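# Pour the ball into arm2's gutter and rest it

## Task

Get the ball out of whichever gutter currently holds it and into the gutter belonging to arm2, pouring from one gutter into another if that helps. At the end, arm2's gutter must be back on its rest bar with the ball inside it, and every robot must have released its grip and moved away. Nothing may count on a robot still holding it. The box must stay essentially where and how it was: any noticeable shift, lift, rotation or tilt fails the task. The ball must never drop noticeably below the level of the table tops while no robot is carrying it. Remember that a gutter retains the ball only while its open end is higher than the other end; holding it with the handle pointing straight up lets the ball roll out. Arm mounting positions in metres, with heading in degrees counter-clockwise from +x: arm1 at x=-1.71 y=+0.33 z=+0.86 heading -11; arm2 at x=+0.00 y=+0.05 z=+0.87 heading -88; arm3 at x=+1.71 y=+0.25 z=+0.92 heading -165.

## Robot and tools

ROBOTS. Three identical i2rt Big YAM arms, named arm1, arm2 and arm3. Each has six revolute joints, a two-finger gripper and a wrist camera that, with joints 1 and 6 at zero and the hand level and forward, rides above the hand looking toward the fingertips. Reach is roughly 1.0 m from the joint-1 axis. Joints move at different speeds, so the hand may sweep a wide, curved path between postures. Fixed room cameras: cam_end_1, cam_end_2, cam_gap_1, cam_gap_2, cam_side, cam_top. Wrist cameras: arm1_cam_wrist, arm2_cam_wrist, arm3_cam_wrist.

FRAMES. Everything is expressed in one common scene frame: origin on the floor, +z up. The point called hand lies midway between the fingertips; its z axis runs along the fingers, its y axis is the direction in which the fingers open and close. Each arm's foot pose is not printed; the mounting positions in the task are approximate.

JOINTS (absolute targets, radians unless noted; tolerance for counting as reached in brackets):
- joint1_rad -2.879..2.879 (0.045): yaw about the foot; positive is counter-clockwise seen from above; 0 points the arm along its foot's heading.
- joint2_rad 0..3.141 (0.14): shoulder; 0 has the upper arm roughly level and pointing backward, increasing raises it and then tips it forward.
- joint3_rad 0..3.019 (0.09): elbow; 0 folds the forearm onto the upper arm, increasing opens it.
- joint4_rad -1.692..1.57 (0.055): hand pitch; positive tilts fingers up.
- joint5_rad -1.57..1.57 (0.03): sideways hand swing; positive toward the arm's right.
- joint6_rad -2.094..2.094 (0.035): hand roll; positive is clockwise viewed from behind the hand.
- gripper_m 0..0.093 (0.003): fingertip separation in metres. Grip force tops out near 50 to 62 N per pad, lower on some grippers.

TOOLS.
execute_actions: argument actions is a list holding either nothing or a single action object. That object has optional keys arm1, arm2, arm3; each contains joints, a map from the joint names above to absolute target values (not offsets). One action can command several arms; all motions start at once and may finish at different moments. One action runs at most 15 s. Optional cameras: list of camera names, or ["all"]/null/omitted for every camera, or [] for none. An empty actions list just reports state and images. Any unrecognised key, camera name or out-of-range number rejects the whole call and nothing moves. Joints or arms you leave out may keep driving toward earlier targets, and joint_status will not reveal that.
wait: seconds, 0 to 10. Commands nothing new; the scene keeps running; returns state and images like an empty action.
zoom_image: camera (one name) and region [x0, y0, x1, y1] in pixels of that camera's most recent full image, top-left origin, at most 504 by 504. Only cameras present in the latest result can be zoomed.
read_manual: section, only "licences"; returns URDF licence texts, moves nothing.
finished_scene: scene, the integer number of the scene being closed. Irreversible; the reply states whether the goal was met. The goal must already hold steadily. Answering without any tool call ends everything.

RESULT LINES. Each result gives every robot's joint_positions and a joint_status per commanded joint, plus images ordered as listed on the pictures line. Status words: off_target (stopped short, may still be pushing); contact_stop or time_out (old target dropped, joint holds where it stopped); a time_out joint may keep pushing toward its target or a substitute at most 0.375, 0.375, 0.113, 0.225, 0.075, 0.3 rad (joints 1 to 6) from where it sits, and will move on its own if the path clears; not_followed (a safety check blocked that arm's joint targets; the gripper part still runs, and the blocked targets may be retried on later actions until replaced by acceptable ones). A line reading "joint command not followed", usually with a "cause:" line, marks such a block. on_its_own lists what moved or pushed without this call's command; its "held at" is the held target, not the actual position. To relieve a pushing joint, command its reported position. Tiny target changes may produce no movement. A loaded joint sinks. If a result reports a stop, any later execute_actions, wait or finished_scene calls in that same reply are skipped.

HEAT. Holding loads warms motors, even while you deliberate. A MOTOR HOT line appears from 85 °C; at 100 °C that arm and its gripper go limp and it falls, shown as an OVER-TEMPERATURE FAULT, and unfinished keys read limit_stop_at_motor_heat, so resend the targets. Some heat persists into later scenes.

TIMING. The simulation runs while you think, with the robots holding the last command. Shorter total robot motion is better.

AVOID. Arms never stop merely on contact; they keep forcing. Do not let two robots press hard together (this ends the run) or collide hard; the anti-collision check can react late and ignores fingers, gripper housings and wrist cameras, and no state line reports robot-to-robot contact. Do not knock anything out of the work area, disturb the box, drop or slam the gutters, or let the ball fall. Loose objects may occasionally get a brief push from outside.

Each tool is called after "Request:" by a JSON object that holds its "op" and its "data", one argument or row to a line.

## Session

Request:
{"op": "execute_actions", "data": {
  "actions": [
    {"arm1":{"joints":{"joint2_rad":0.8,"joint3_rad":1.3,"joint4_rad":-1.3,"joint5_rad":0,"joint6_rad":0}}}
  ],
  "cameras": ["cam_top","cam_end_1","cam_end_2","cam_side"]
}}

Scene clock: 1.60 s.
arm1.joint_positions: joint1_rad=+0.055 joint2_rad=+0.792 joint3_rad=+1.267 joint4_rad=-1.313 joint5_rad=-0.003 joint6_rad=+0.015 gripper_m=+0.095
arm1.joint_status: all done
arm1.hand: x=-1.4090 y=+0.2843 z=+1.3014 quat_wxyz=(-0.358, -0.067, -0.931, +0.017) (m; scene frame)
arm2.joint_positions: joint1_rad=-0.129 joint2_rad=+0.390 joint3_rad=+1.565 joint4_rad=-1.284 joint5_rad=+0.061 joint6_rad=+0.352 gripper_m=+0.094
arm2.joint_status: not commanded
arm2.hand: x=-0.0194 y=-0.0347 z=+1.5378 quat_wxyz=(-0.514, -0.641, -0.376, +0.428) (m; scene frame)
arm3.joint_positions: joint1_rad=+0.791 joint2_rad=+0.569 joint3_rad=+1.450 joint4_rad=-1.343 joint5_rad=+0.233 joint6_rad=-0.452 gripper_m=+0.095
arm3.joint_status: not commanded
arm3.hand: x=+1.5807 y=+0.0966 z=+1.4951 quat_wxyz=(-0.059, -0.660, -0.531, +0.529) (m; scene frame)
pictures: cam_end_1, cam_end_2, cam_side, cam_top
Images, in order (width x height): cam_end_1 896x504, cam_end_2 896x504, cam_side 896x504, cam_top 896x504.

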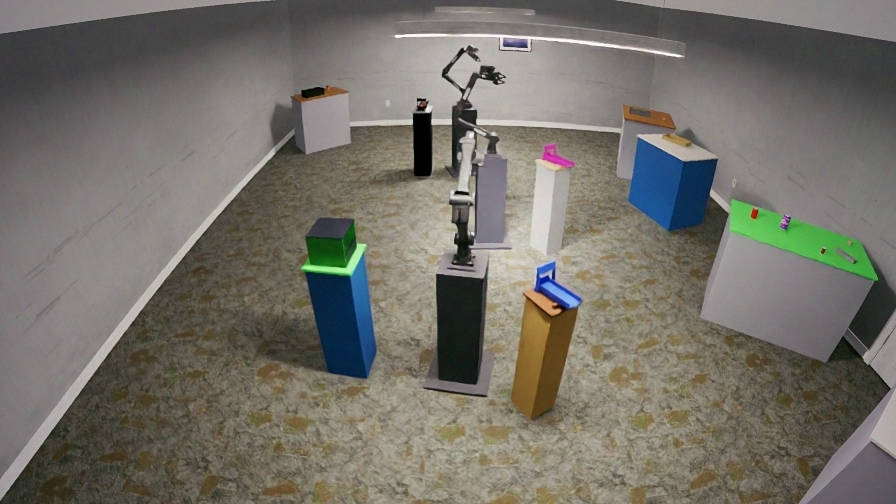

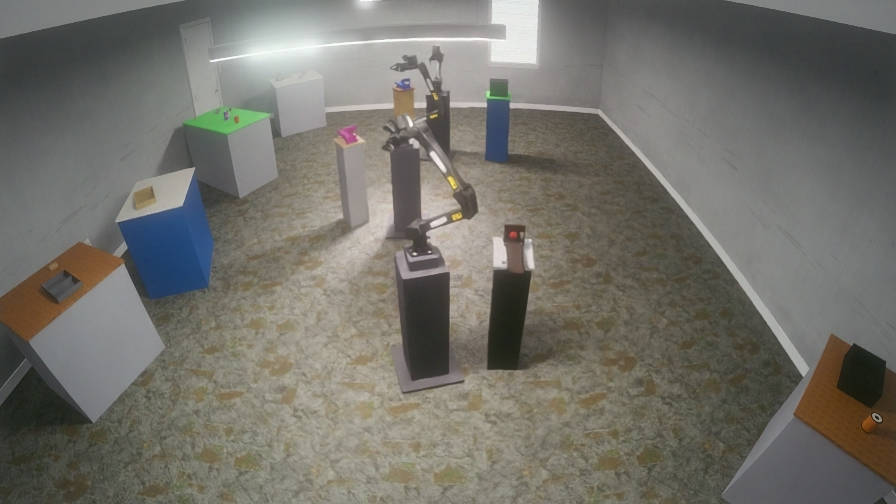

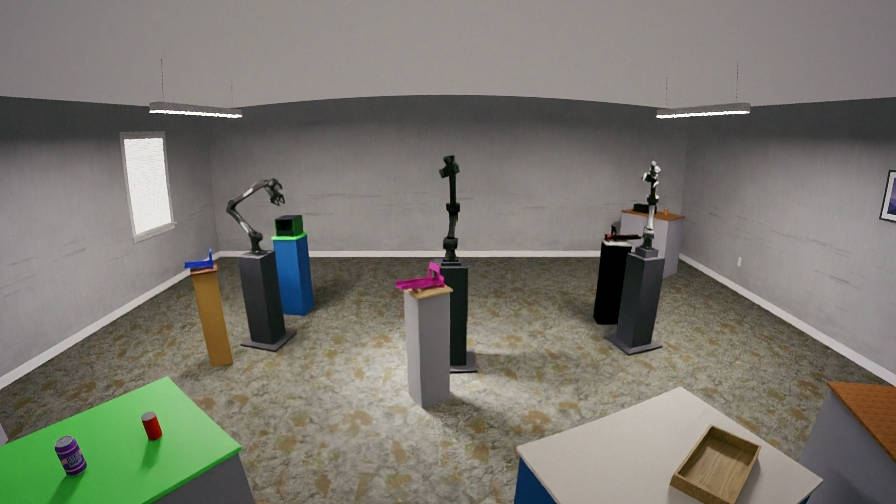

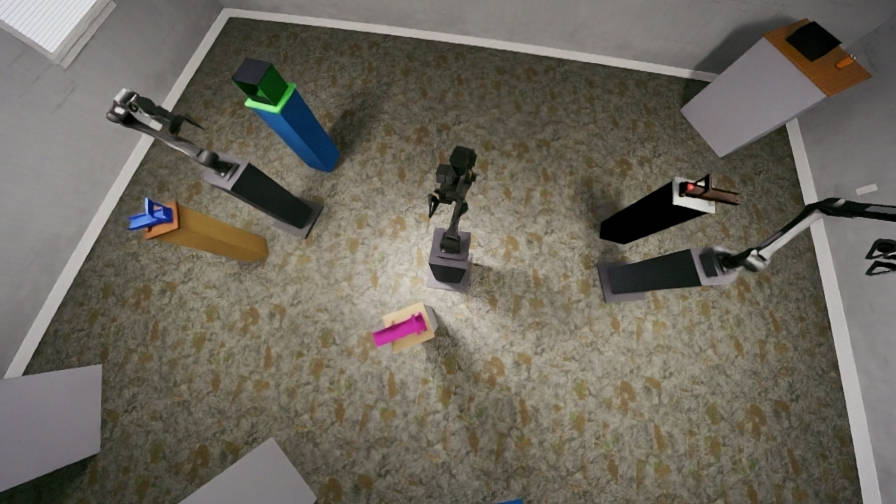

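Request:
{"op": "execute_actions", "data": {
  "actions": [
    {"arm2":{"joints":{"joint1_rad":-0.2,"joint2_rad":1.75,"joint3_rad":1.95,"joint4_rad":-1.65,"joint5_rad":0,"joint6_rad":-0.3}},"arm3":{"joints":{"joint1_rad":-1.75,"joint2_rad":1.6,"joint3_rad":1.85,"joint4_rad":-1.68,"joint5_rad":0,"joint6_rad":0}}}
  ],
  "cameras": ["arm2_cam_wrist","arm3_cam_wrist","cam_top"]
}}

Scene clock: 14.93 s.
arm1.joint_positions: joint1_rad=+0.055 joint2_rad=+0.792 joint3_rad=+1.267 joint4_rad=-1.313 joint5_rad=-0.003 joint6_rad=+0.015 gripper_m=+0.095
arm1.joint_status: not commanded
arm1.hand: x=-1.4090 y=+0.2843 z=+1.3014 quat_wxyz=(-0.358, -0.067, -0.931, +0.018) (m; scene frame)
arm2.joint_positions: joint1_rad=-0.193 joint2_rad=+1.774 joint3_rad=+1.922 joint4_rad=-1.636 joint5_rad=+0.004 joint6_rad=-0.285 gripper_m=+0.094
arm2.joint_status: all done
arm2.hand: x=-0.0941 y=-0.5037 z=+1.1753 quat_wxyz=(-0.021, -0.663, -0.747, +0.038) (m; scene frame)
arm3.joint_positions: joint1_rad=-1.758 joint2_rad=+1.624 joint3_rad=+1.827 joint4_rad=-1.671 joint5_rad=+0.001 joint6_rad=-0.009 gripper_m=+0.095
arm3.joint_status: all done
arm3.hand: x=+1.6801 y=+0.7563 z=+1.2536 quat_wxyz=(+0.035, -0.733, +0.678, +0.037) (m; scene frame)
pictures: arm2_cam_wrist, arm3_cam_wrist, cam_top
Images, in order (width x height): arm2_cam_wrist 504x504, arm3_cam_wrist 504x504, cam_top 896x504.

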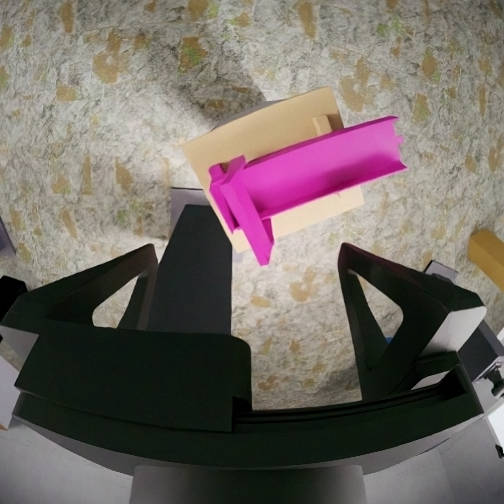

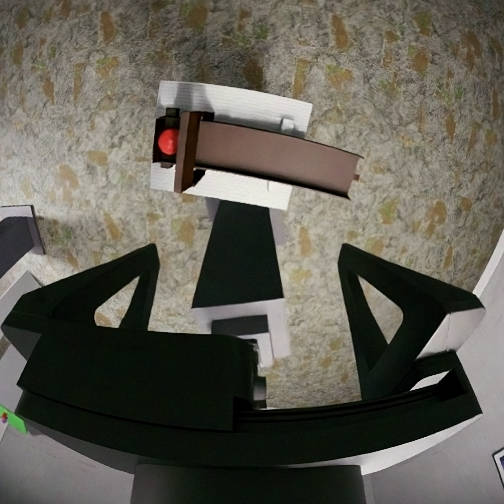

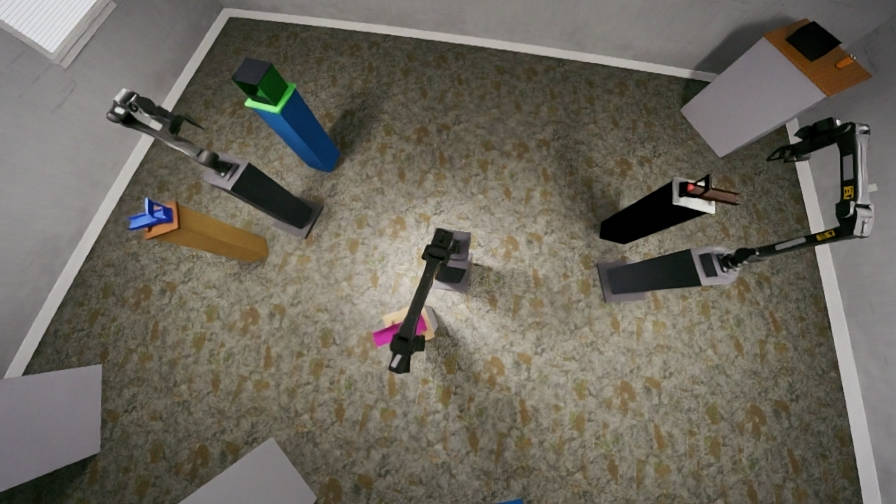

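Request:
{"op": "execute_actions", "data": {
  "actions": [
    {"arm2":{"joints":{"joint1_rad":-0.235,"joint2_rad":1.687,"joint3_rad":1.602,"joint4_rad":-1.445,"joint6_rad":-0.64}},"arm3":{"joints":{"joint1_rad":-1.565,"joint2_rad":1.83,"joint3_rad":1.7,"joint4_rad":-1.42,"joint6_rad":0.39}}}
  ],
  "cameras": ["arm2_cam_wrist","arm3_cam_wrist"]
}}

Scene clock: 38.83 s.
arm1.joint_positions: joint1_rad=+0.055 joint2_rad=+0.792 joint3_rad=+1.267 joint4_rad=-1.313 joint5_rad=-0.003 joint6_rad=+0.015 gripper_m=+0.095
arm1.joint_status: not commanded
arm1.hand: x=-1.4090 y=+0.2843 z=+1.3014 quat_wxyz=(-0.358, -0.067, -0.931, +0.018) (m; scene frame)
arm2.joint_positions: joint1_rad=-0.234 joint2_rad=+1.694 joint3_rad=+1.593 joint4_rad=-1.461 joint5_rad=+0.003 joint6_rad=-0.625 gripper_m=+0.094
arm2.joint_status: all done
arm2.hand: x=-0.1074 y=-0.4560 z=+1.0898 quat_wxyz=(-0.001, -0.545, -0.838, +0.006) (m; scene frame)
arm3.joint_positions: joint1_rad=-1.561 joint2_rad=+1.852 joint3_rad=+1.677 joint4_rad=-1.429 joint5_rad=-0.001 joint6_rad=+0.378 gripper_m=+0.095
arm3.joint_status: all done
arm3.hand: x=+1.5677 y=+0.7888 z=+1.0793 quat_wxyz=(-0.008, -0.666, +0.745, -0.015) (m; scene frame)
pictures: arm2_cam_wrist, arm3_cam_wrist
Images, in order (width x height): arm2_cam_wrist 504x504, arm3_cam_wrist 504x504.

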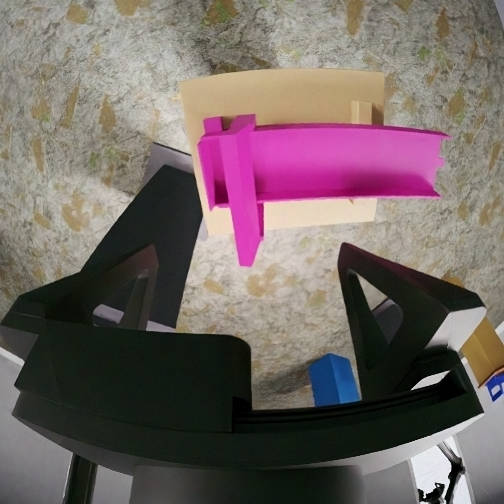

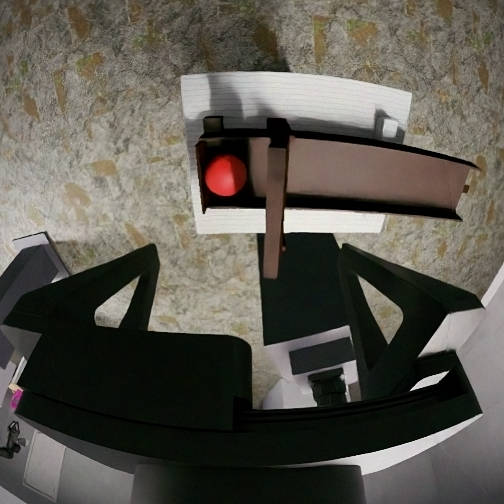

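Request:
{"op": "execute_actions", "data": {
  "actions": [
    {"arm2":{"joints":{"joint1_rad":-0.22,"joint2_rad":1.77,"joint3_rad":1.444,"joint4_rad":-1.2,"joint6_rad":-0.65}},"arm3":{"joints":{"joint1_rad":-1.62,"joint2_rad":1.91,"joint3_rad":1.543,"joint4_rad":-1.18,"joint6_rad":0.41}}}
  ],
  "cameras": ["arm2_cam_wrist","arm3_cam_wrist"]
}}

Scene clock: 55.17 s.
arm1.joint_positions: joint1_rad=+0.055 joint2_rad=+0.792 joint3_rad=+1.267 joint4_rad=-1.313 joint5_rad=-0.003 joint6_rad=+0.015 gripper_m=+0.095
arm1.joint_status: not commanded
arm1.hand: x=-1.4090 y=+0.2843 z=+1.3014 quat_wxyz=(-0.358, -0.067, -0.931, +0.018) (m; scene frame)
arm2.joint_positions: joint1_rad=-0.231 joint2_rad=+1.790 joint3_rad=+1.431 joint4_rad=-1.216 joint5_rad=+0.003 joint6_rad=-0.635 gripper_m=+0.094
arm2.joint_status: all done
arm2.hand: x=-0.1077 y=-0.4654 z=+0.9817 quat_wxyz=(+0.002, -0.540, -0.842, +0.000) (m; scene frame)
arm3.joint_positions: joint1_rad=-1.626 joint2_rad=+1.916 joint3_rad=+1.535 joint4_rad=-1.191 joint5_rad=-0.001 joint6_rad=+0.399 gripper_m=+0.095
arm3.joint_status: all done
arm3.hand: x=+1.6017 y=+0.8051 z=+0.9920 quat_wxyz=(-0.001, -0.634, +0.773, -0.001) (m; scene frame)
pictures: arm2_cam_wrist, arm3_cam_wrist
Images, in order (width x height): arm2_cam_wrist 504x504, arm3_cam_wrist 504x504.

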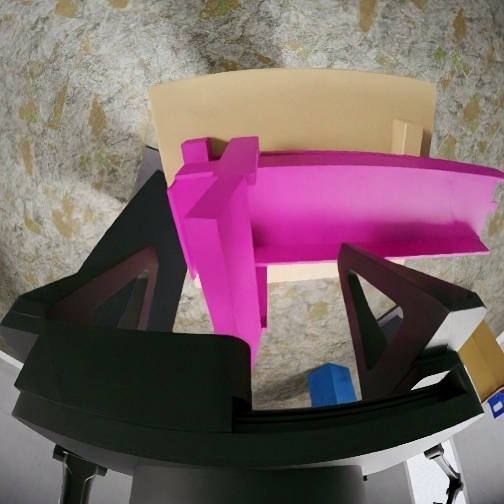

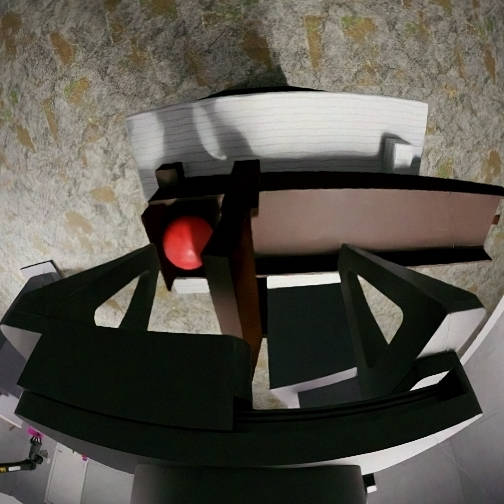

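Request:
{"op": "execute_actions", "data": {
  "actions": [
    {"arm2":{"joints":{"gripper_m":0.0}},"arm3":{"joints":{"gripper_m":0.0}}}
  ],
  "cameras": []
}}

Request:
{"op": "execute_actions", "data": {
  "actions": [
    {"arm2":{"joints":{"joint3_rad":1.58,"joint4_rad":-1.18,"joint5_rad":0.25}},"arm3":{"joints":{"joint3_rad":1.68,"joint4_rad":-1.42,"joint5_rad":0.42}}}
  ],
  "cameras": ["arm2_cam_wrist","arm3_cam_wrist","cam_side"]
}}

Scene clock: 66.10 s.
arm1.joint_positions: joint1_rad=+0.055 joint2_rad=+0.792 joint3_rad=+1.267 joint4_rad=-1.313 joint5_rad=-0.003 joint6_rad=+0.015 gripper_m=+0.095
arm1.joint_status: not commanded
arm1.hand: x=-1.4090 y=+0.2843 z=+1.3014 quat_wxyz=(-0.358, -0.067, -0.931, +0.018) (m; scene frame)
arm2.joint_positions: joint1_rad=-0.226 joint2_rad=+1.766 joint3_rad=+1.432 joint4_rad=-1.202 joint5_rad=+0.018 joint6_rad=-0.644 gripper_m=+0.013
arm2.joint_status: gripper_m off_target (ended at +0.013, target +0.000)
arm2.hand: x=-0.1086 y=-0.4698 z=+0.9943 quat_wxyz=(+0.002, -0.534, -0.845, +0.021) (m; scene frame)
arm3.joint_positions: joint1_rad=-1.623 joint2_rad=+1.914 joint3_rad=+1.535 joint4_rad=-1.188 joint5_rad=+0.012 joint6_rad=+0.396 gripper_m=+0.015
arm3.joint_status: gripper_m off_target (ended at +0.015, target +0.000)
arm3.hand: x=+1.6019 y=+0.8061 z=+0.9933 quat_wxyz=(+0.006, -0.636, +0.772, -0.001) (m; scene frame)
pictures: none
No camera images: the call's "cameras" was empty. Leave "cameras" out to get every camera's image.

Scene clock: 67.13 s.
arm1.joint_positions: joint1_rad=+0.055 joint2_rad=+0.792 joint3_rad=+1.267 joint4_rad=-1.313 joint5_rad=-0.003 joint6_rad=+0.015 gripper_m=+0.095
arm1.joint_status: not commanded
arm1.hand: x=-1.4090 y=+0.2843 z=+1.3014 quat_wxyz=(-0.358, -0.067, -0.931, +0.018) (m; scene frame)
arm2.joint_positions: joint1_rad=-0.220 joint2_rad=+1.772 joint3_rad=+1.516 joint4_rad=-1.195 joint5_rad=+0.242 joint6_rad=-0.644 gripper_m=+0.011
arm2.joint_status: all done
arm2.hand: x=-0.1490 y=-0.4935 z=+1.0286 quat_wxyz=(+0.091, -0.533, -0.835, +0.101) (m; scene frame)
arm3.joint_positions: joint1_rad=-1.618 joint2_rad=+1.914 joint3_rad=+1.616 joint4_rad=-1.405 joint5_rad=+0.411 joint6_rad=+0.403 gripper_m=+0.012
arm3.joint_status: all done
arm3.hand: x=+1.6685 y=+0.7986 z=+1.0389 quat_wxyz=(+0.151, -0.631, +0.745, -0.151) (m; scene frame)
pictures: arm2_cam_wrist, arm3_cam_wrist, cam_side
Images, in order (width x height): arm2_cam_wrist 504x504, arm3_cam_wrist 504x504, cam_side 896x504.

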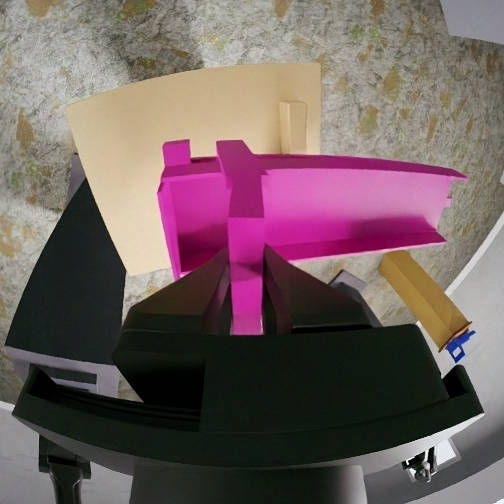

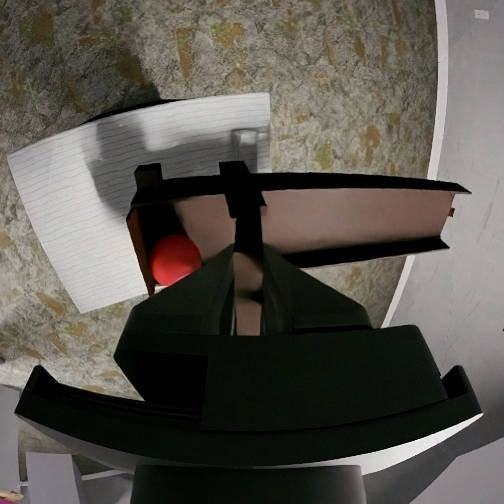

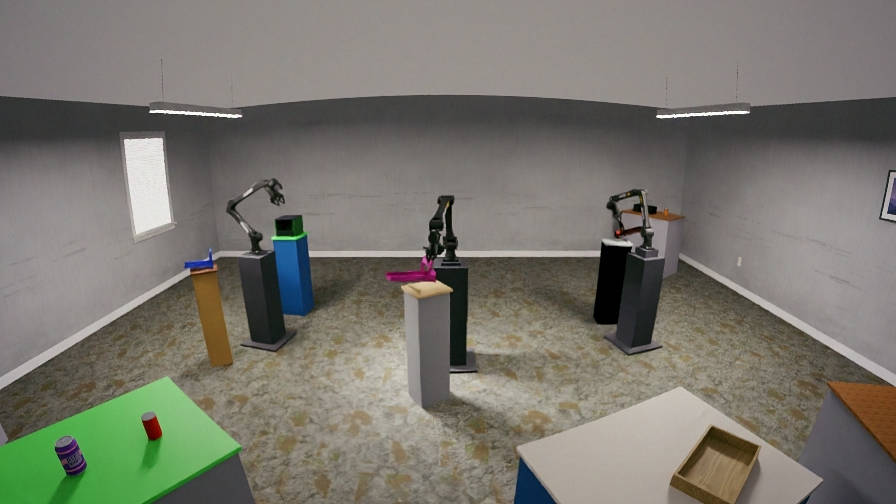

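Request:
{"op": "execute_actions", "data": {
  "actions": [
    {"arm2":{"joints":{"joint2_rad":1.7,"joint3_rad":1.8,"joint4_rad":-1.4}},"arm3":{"joints":{"joint2_rad":1.62,"joint3_rad":1.73,"joint4_rad":-1.36}}}
  ],
  "cameras": []
}}

Request:
{"op": "execute_actions", "data": {
  "actions": [
    {"arm2":{"joints":{"joint1_rad":1.645,"joint5_rad":0,"joint6_rad":-1.571}},"arm3":{"joints":{"joint4_rad":-1.25,"joint5_rad":0,"joint6_rad":-1.571}}}
  ],
  "cameras": ["arm3_cam_wrist"]
}}

Request:
{"op": "execute_actions", "data": {
  "actions": [
    {"arm2":{"joints":{"joint2_rad":2.07,"joint3_rad":1.81,"joint4_rad":-0.88}},"arm3":{"joints":{"joint1_rad":-0.13}}}
  ],
  "cameras": ["arm3_cam_wrist","cam_side","cam_gap_2"]
}}

Scene clock: 83.27 s.
arm1.joint_positions: joint1_rad=+0.055 joint2_rad=+0.792 joint3_rad=+1.267 joint4_rad=-1.313 joint5_rad=-0.003 joint6_rad=+0.015 gripper_m=+0.095
arm1.joint_status: not commanded
arm1.hand: x=-1.4090 y=+0.2843 z=+1.3014 quat_wxyz=(-0.358, -0.067, -0.931, +0.018) (m; scene frame)
arm2.joint_positions: joint1_rad=-0.220 joint2_rad=+1.708 joint3_rad=+1.744 joint4_rad=-1.389 joint5_rad=+0.243 joint6_rad=-0.644 gripper_m=+0.011
arm2.joint_status: all done
arm2.hand: x=-0.1513 y=-0.5048 z=+1.1514 quat_wxyz=(+0.073, -0.535, -0.829, +0.146) (m; scene frame)
arm3.joint_positions: joint1_rad=-1.618 joint2_rad=+1.622 joint3_rad=+1.692 joint4_rad=-1.363 joint5_rad=+0.415 joint6_rad=+0.403 gripper_m=+0.012
arm3.joint_status: all done
arm3.hand: x=+1.6679 y=+0.8041 z=+1.2255 quat_wxyz=(+0.243, -0.594, +0.766, +0.026) (m; scene frame)
pictures: none
No camera images: the call's "cameras" was empty. Leave "cameras" out to get every camera's image.

Scene clock: 85.60 s.
arm1.joint_positions: joint1_rad=+0.055 joint2_rad=+0.792 joint3_rad=+1.267 joint4_rad=-1.313 joint5_rad=-0.003 joint6_rad=+0.015 gripper_m=+0.095
arm1.joint_status: not commanded
arm1.hand: x=-1.4090 y=+0.2843 z=+1.3014 quat_wxyz=(-0.358, -0.067, -0.931, +0.018) (m; scene frame)
arm2.joint_positions: joint1_rad=+1.655 joint2_rad=+1.722 joint3_rad=+1.744 joint4_rad=-1.389 joint5_rad=-0.004 joint6_rad=-1.556 gripper_m=+0.011
arm2.joint_status: all done
arm2.hand: x=+0.5741 y=+0.1149 z=+1.1361 quat_wxyz=(-0.076, +0.737, -0.669, +0.067) (m; scene frame)
arm3.joint_positions: joint1_rad=-1.618 joint2_rad=+1.622 joint3_rad=+1.692 joint4_rad=-1.270 joint5_rad=-0.001 joint6_rad=-1.556 gripper_m=+0.012
arm3.joint_status: all done
arm3.hand: x=+1.5946 y=+0.8150 z=+1.2188 quat_wxyz=(+0.183, -0.978, -0.096, +0.021) (m; scene frame)
pictures: arm3_cam_wrist
Images, in order (width x height): arm3_cam_wrist 504x504.

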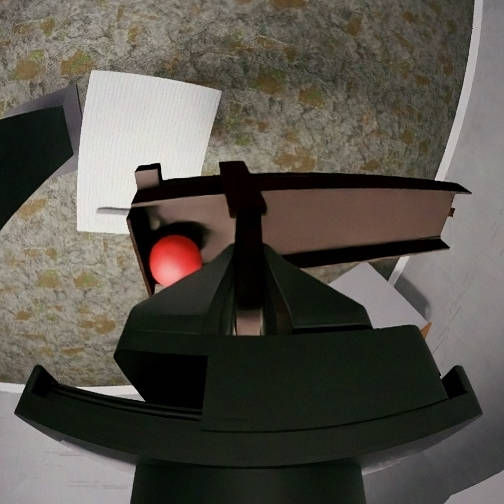

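Scene clock: 87.47 s.
arm1.joint_positions: joint1_rad=+0.055 joint2_rad=+0.792 joint3_rad=+1.267 joint4_rad=-1.313 joint5_rad=-0.003 joint6_rad=+0.015 gripper_m=+0.095
arm1.joint_status: not commanded
arm1.hand: x=-1.4090 y=+0.2843 z=+1.3014 quat_wxyz=(-0.358, -0.067, -0.931, +0.018) (m; scene frame)
arm2.joint_positions: joint1_rad=+1.655 joint2_rad=+2.106 joint3_rad=+1.767 joint4_rad=-0.904 joint5_rad=-0.004 joint6_rad=-1.556 gripper_m=+0.011
arm2.joint_status: all done
arm2.hand: x=+0.7085 y=+0.1291 z=+0.9350 quat_wxyz=(-0.122, +0.731, -0.663, +0.107) (m; scene frame)
arm3.joint_positions: joint1_rad=-0.122 joint2_rad=+1.640 joint3_rad=+1.692 joint4_rad=-1.257 joint5_rad=-0.004 joint6_rad=-1.561 gripper_m=+0.012
arm3.joint_status: all done
arm3.hand: x=+1.1350 y=+0.1696 z=+1.2099 quat_wxyz=(+0.117, -0.651, -0.737, +0.139) (m; scene frame)
pictures: arm3_cam_wrist, cam_gap_2, cam_side
Images, in order (width x height): arm3_cam_wrist 504x504, cam_gap_2 896x504, cam_side 896x504.

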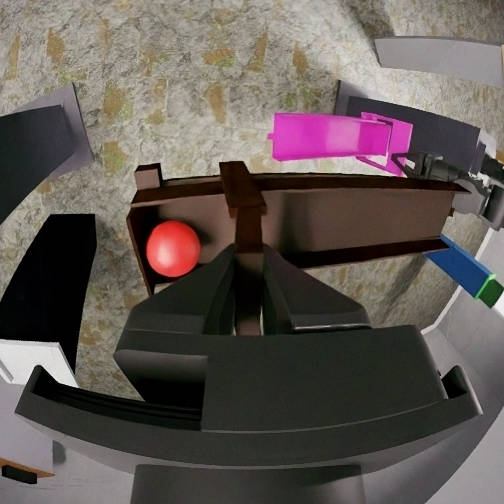

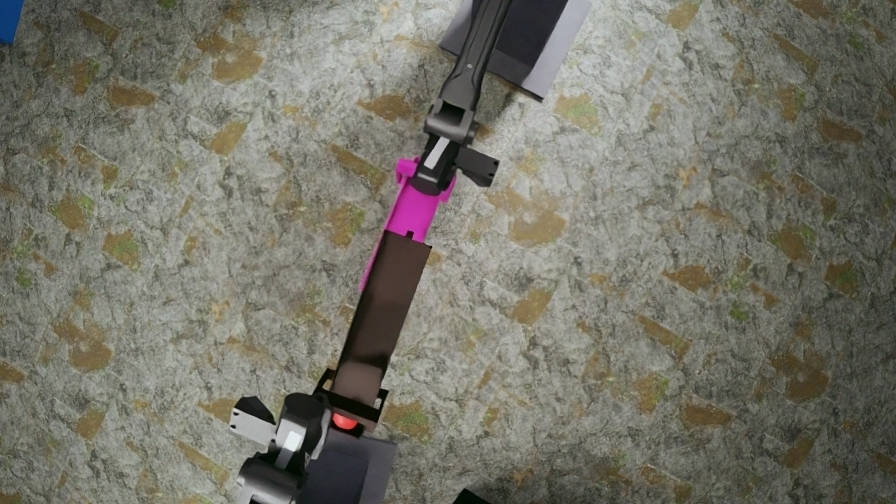

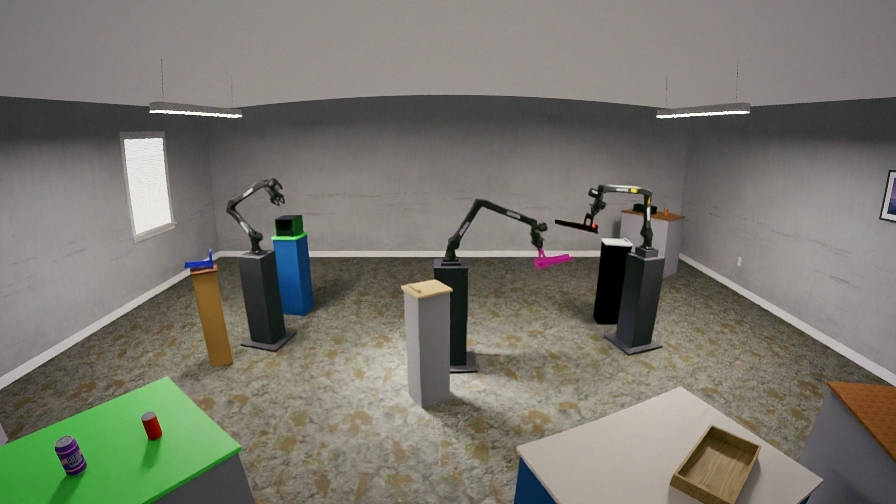

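Request:
{"op": "execute_actions", "data": {
  "actions": [
    {"arm3":{"joints":{"joint1_rad":-0.205,"joint2_rad":1.88,"joint3_rad":1.79,"joint4_rad":-1.05}}}
  ],
  "cameras": ["arm3_cam_wrist","cam_side","cam_gap_2"]
}}

Request:
{"op": "zoom_image", "data": {
  "camera": "cam_side",
  "region": [500, 190, 640, 290]
}}

Scene clock: 100.63 s.
arm1.joint_positions: joint1_rad=+0.055 joint2_rad=+0.792 joint3_rad=+1.267 joint4_rad=-1.313 joint5_rad=-0.003 joint6_rad=+0.015 gripper_m=+0.095
arm1.joint_status: not commanded
arm1.hand: x=-1.4090 y=+0.2843 z=+1.3014 quat_wxyz=(-0.358, -0.067, -0.931, +0.018) (m; scene frame)
arm2.joint_positions: joint1_rad=+1.655 joint2_rad=+2.106 joint3_rad=+1.767 joint4_rad=-0.904 joint5_rad=-0.004 joint6_rad=-1.556 gripper_m=+0.011
arm2.joint_status: not commanded
arm2.hand: x=+0.7085 y=+0.1291 z=+0.9350 quat_wxyz=(-0.122, +0.731, -0.663, +0.107) (m; scene frame)
arm3.joint_positions: joint1_rad=-0.213 joint2_rad=+1.924 joint3_rad=+1.740 joint4_rad=-1.069 joint5_rad=-0.001 joint6_rad=-1.561 gripper_m=+0.012
arm3.joint_status: all done
arm3.hand: x=+1.0466 y=+0.2196 z=+1.0746 quat_wxyz=(+0.108, -0.687, -0.710, +0.115) (m; scene frame)
pictures: arm3_cam_wrist, cam_gap_2, cam_side
Images, in order (width x height): arm3_cam_wrist 504x504, cam_gap_2 896x504, cam_side 896x504.

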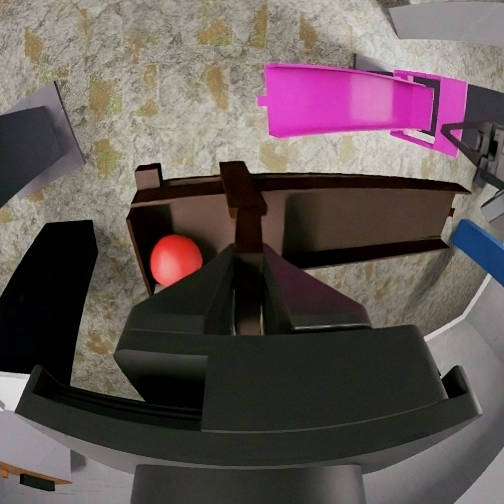

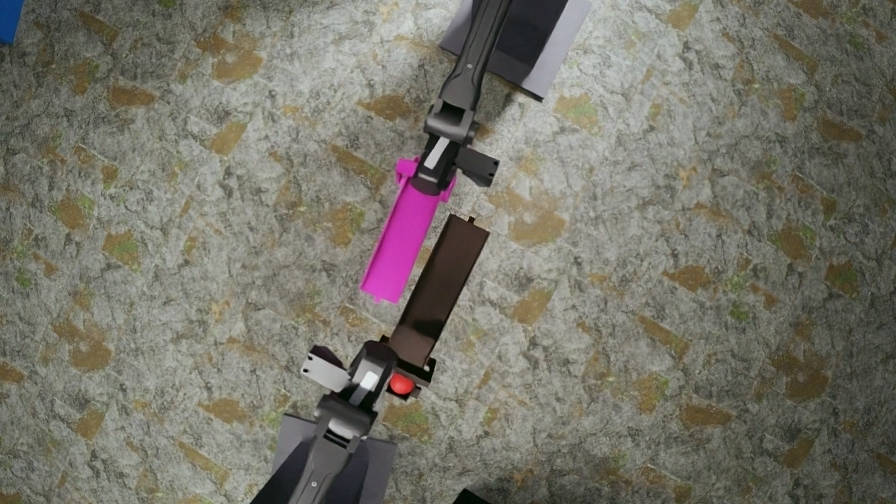

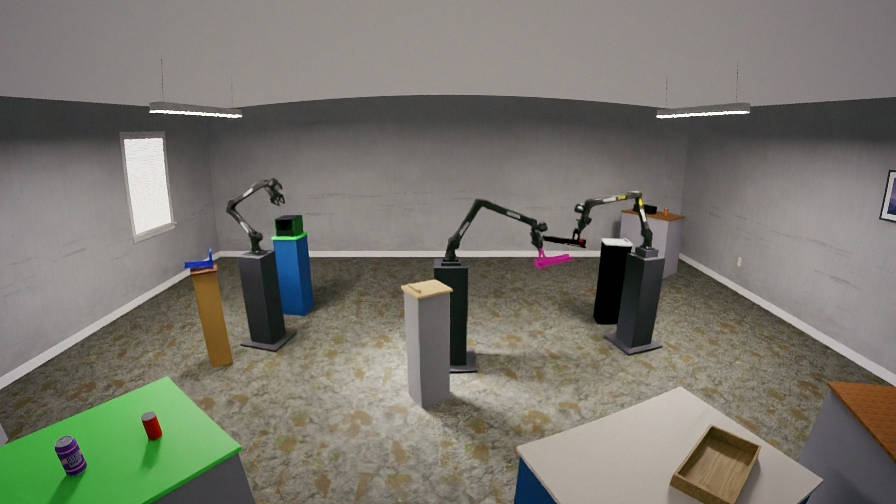

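Region (500, 190, 640, 290) of cam_side's 896x504 image, scaled by 3.600, with more detail than that image has; it fills the top 360 rows of this view, and the rest is white.

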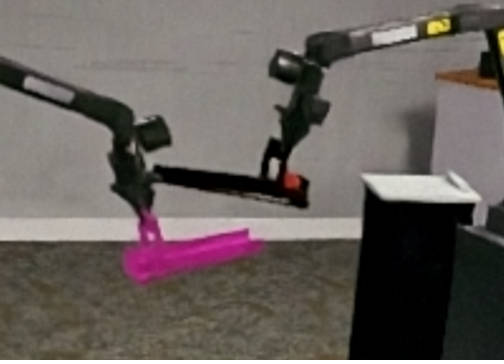

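Request:
{"op": "execute_actions", "data": {
  "actions": [
    {"arm3":{"joints":{"joint2_rad":1.72,"joint3_rad":1.7,"joint4_rad":-1.2}}}
  ],
  "cameras": []
}}

Request:
{"op": "execute_actions", "data": {
  "actions": [
    {"arm3":{"joints":{"joint1_rad":-0.105}}}
  ],
  "cameras": ["arm3_cam_wrist","cam_side","cam_gap_2"]
}}

Request:
{"op": "zoom_image", "data": {
  "camera": "cam_side",
  "region": [500, 190, 640, 290]
}}

Scene clock: 111.80 s.
arm1.joint_positions: joint1_rad=+0.055 joint2_rad=+0.792 joint3_rad=+1.267 joint4_rad=-1.313 joint5_rad=-0.003 joint6_rad=+0.015 gripper_m=+0.095
arm1.joint_status: not commanded
arm1.hand: x=-1.4090 y=+0.2843 z=+1.3014 quat_wxyz=(-0.358, -0.067, -0.931, +0.018) (m; scene frame)
arm2.joint_positions: joint1_rad=+1.655 joint2_rad=+2.106 joint3_rad=+1.767 joint4_rad=-0.904 joint5_rad=-0.004 joint6_rad=-1.556 gripper_m=+0.011
arm2.joint_status: not commanded
arm2.hand: x=+0.7085 y=+0.1291 z=+0.9350 quat_wxyz=(-0.122, +0.731, -0.663, +0.107) (m; scene frame)
arm3.joint_positions: joint1_rad=-0.213 joint2_rad=+1.727 joint3_rad=+1.679 joint4_rad=-1.199 joint5_rad=-0.001 joint6_rad=-1.561 gripper_m=+0.012
arm3.joint_status: all done
arm3.hand: x=+1.1076 y=+0.2223 z=+1.1589 quat_wxyz=(+0.111, -0.686, -0.709, +0.118) (m; scene frame)
pictures: none
No camera images: the call's "cameras" was empty. Leave "cameras" out to get every camera's image.

Scene clock: 112.90 s.
arm1.joint_positions: joint1_rad=+0.055 joint2_rad=+0.792 joint3_rad=+1.267 joint4_rad=-1.313 joint5_rad=-0.003 joint6_rad=+0.015 gripper_m=+0.095
arm1.joint_status: not commanded
arm1.hand: x=-1.4090 y=+0.2843 z=+1.3014 quat_wxyz=(-0.358, -0.067, -0.931, +0.018) (m; scene frame)
arm2.joint_positions: joint1_rad=+1.655 joint2_rad=+2.106 joint3_rad=+1.767 joint4_rad=-0.904 joint5_rad=-0.004 joint6_rad=-1.556 gripper_m=+0.011
arm2.joint_status: not commanded
arm2.hand: x=+0.7085 y=+0.1291 z=+0.9350 quat_wxyz=(-0.122, +0.731, -0.663, +0.107) (m; scene frame)
arm3.joint_positions: joint1_rad=-0.099 joint2_rad=+1.727 joint3_rad=+1.679 joint4_rad=-1.199 joint5_rad=-0.004 joint6_rad=-1.561 gripper_m=+0.012
arm3.joint_status: all done
arm3.hand: x=+1.1146 y=+0.1528 z=+1.1589 quat_wxyz=(+0.103, -0.644, -0.747, +0.125) (m; scene frame)
pictures: arm3_cam_wrist, cam_gap_2, cam_side
Images, in order (width x height): arm3_cam_wrist 504x504, cam_gap_2 896x504, cam_side 896x504.

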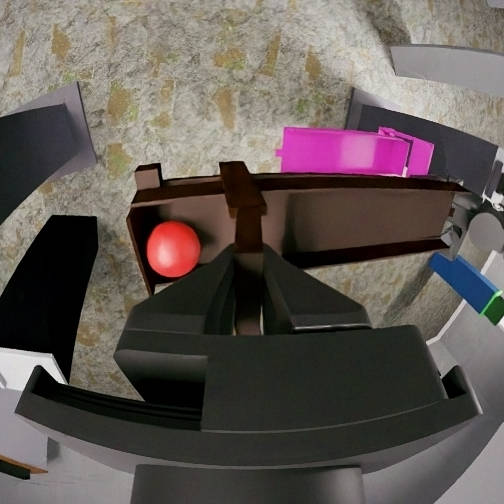

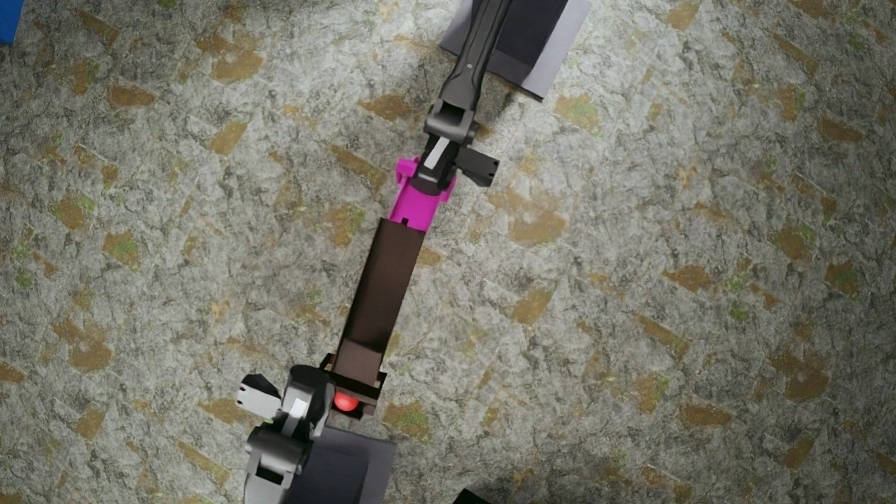

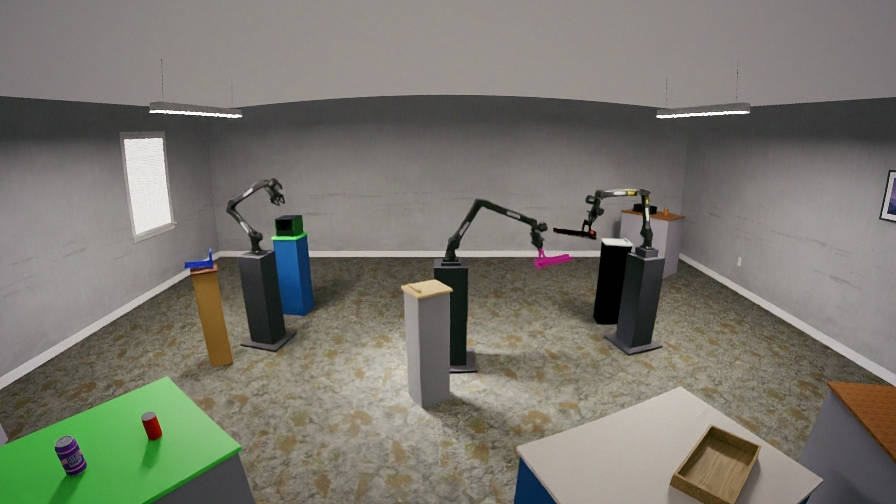

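Region (500, 190, 640, 290) of cam_side's 896x504 image, scaled by 3.600, with more detail than that image has; it fills the top 360 rows of this view, and the rest is white.

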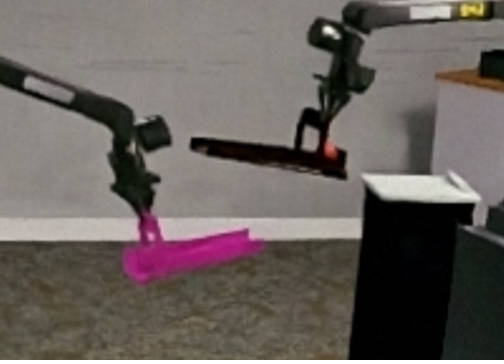

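Request:
{"op": "execute_actions", "data": {
  "actions": [
    {"arm3":{"joints":{"joint1_rad":-0.108,"joint2_rad":1.87,"joint3_rad":1.84,"joint4_rad":-1.42}}}
  ],
  "cameras": ["arm3_cam_wrist","cam_side","cam_gap_2"]
}}

Request:
{"op": "zoom_image", "data": {
  "camera": "cam_side",
  "region": [500, 190, 640, 290]
}}

Scene clock: 128.93 s.
arm1.joint_positions: joint1_rad=+0.055 joint2_rad=+0.792 joint3_rad=+1.267 joint4_rad=-1.313 joint5_rad=-0.003 joint6_rad=+0.015 gripper_m=+0.095
arm1.joint_status: not commanded
arm1.hand: x=-1.4090 y=+0.2843 z=+1.3014 quat_wxyz=(-0.358, -0.067, -0.931, +0.018) (m; scene frame)
arm2.joint_positions: joint1_rad=+1.655 joint2_rad=+2.106 joint3_rad=+1.767 joint4_rad=-0.904 joint5_rad=-0.004 joint6_rad=-1.556 gripper_m=+0.011
arm2.joint_status: not commanded
arm2.hand: x=+0.7085 y=+0.1291 z=+0.9350 quat_wxyz=(-0.122, +0.731, -0.663, +0.107) (m; scene frame)
arm3.joint_positions: joint1_rad=-0.099 joint2_rad=+1.895 joint3_rad=+1.766 joint4_rad=-1.414 joint5_rad=-0.004 joint6_rad=-1.561 gripper_m=+0.012
arm3.joint_status: all done
arm3.hand: x=+1.1296 y=+0.1552 z=+1.0893 quat_wxyz=(+0.007, -0.653, -0.757, +0.012) (m; scene frame)
pictures: arm3_cam_wrist, cam_gap_2, cam_side
Images, in order (width x height): arm3_cam_wrist 504x504, cam_gap_2 896x504, cam_side 896x504.

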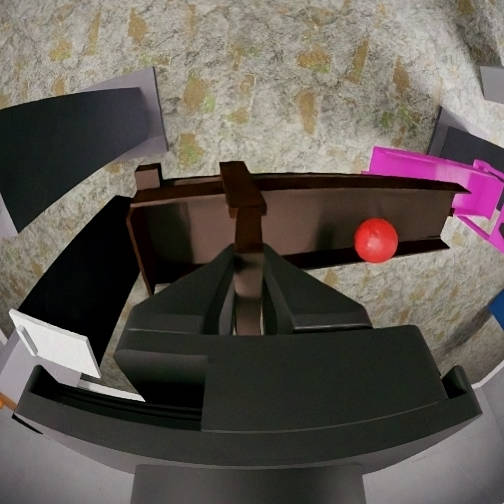

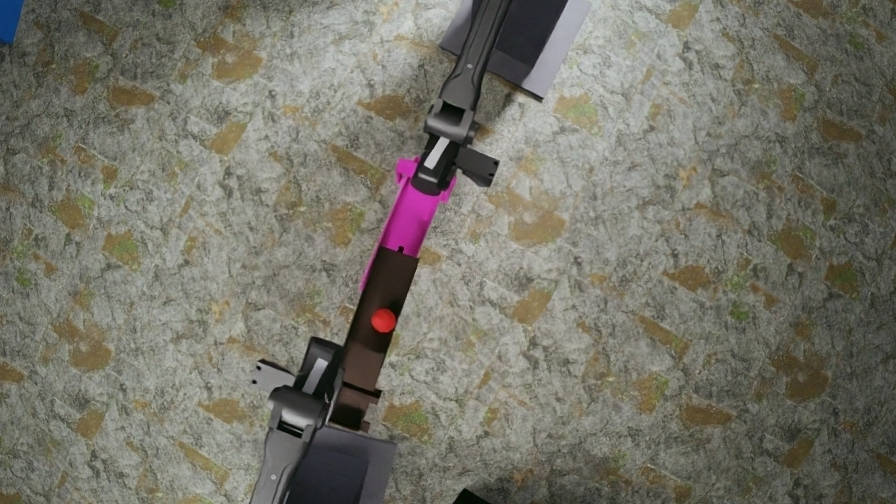

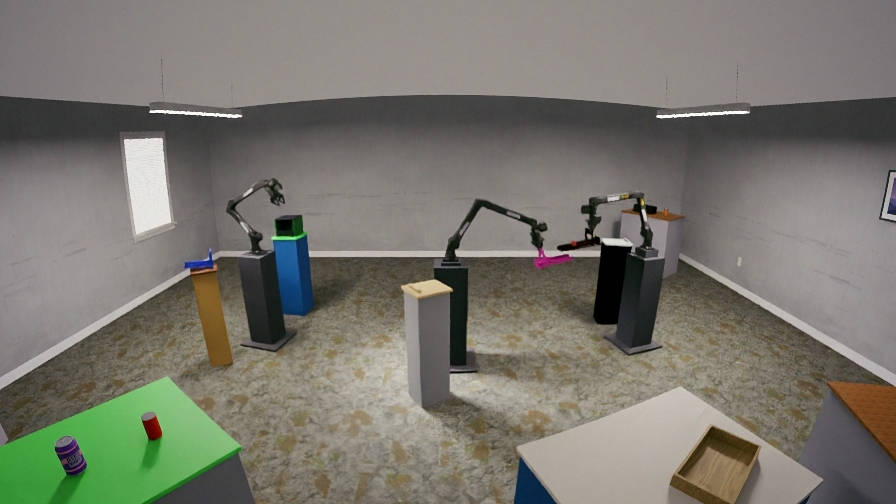

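Region (500, 190, 640, 290) of cam_side's 896x504 image, scaled by 3.600, with more detail than that image has; it fills the top 360 rows of this view, and the rest is white.

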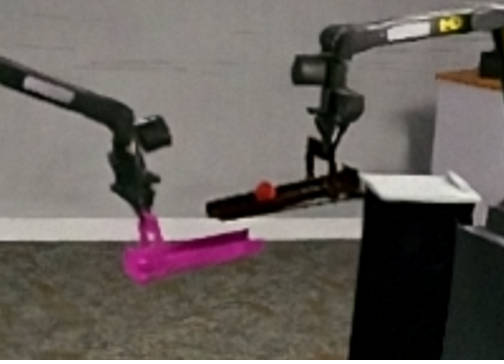

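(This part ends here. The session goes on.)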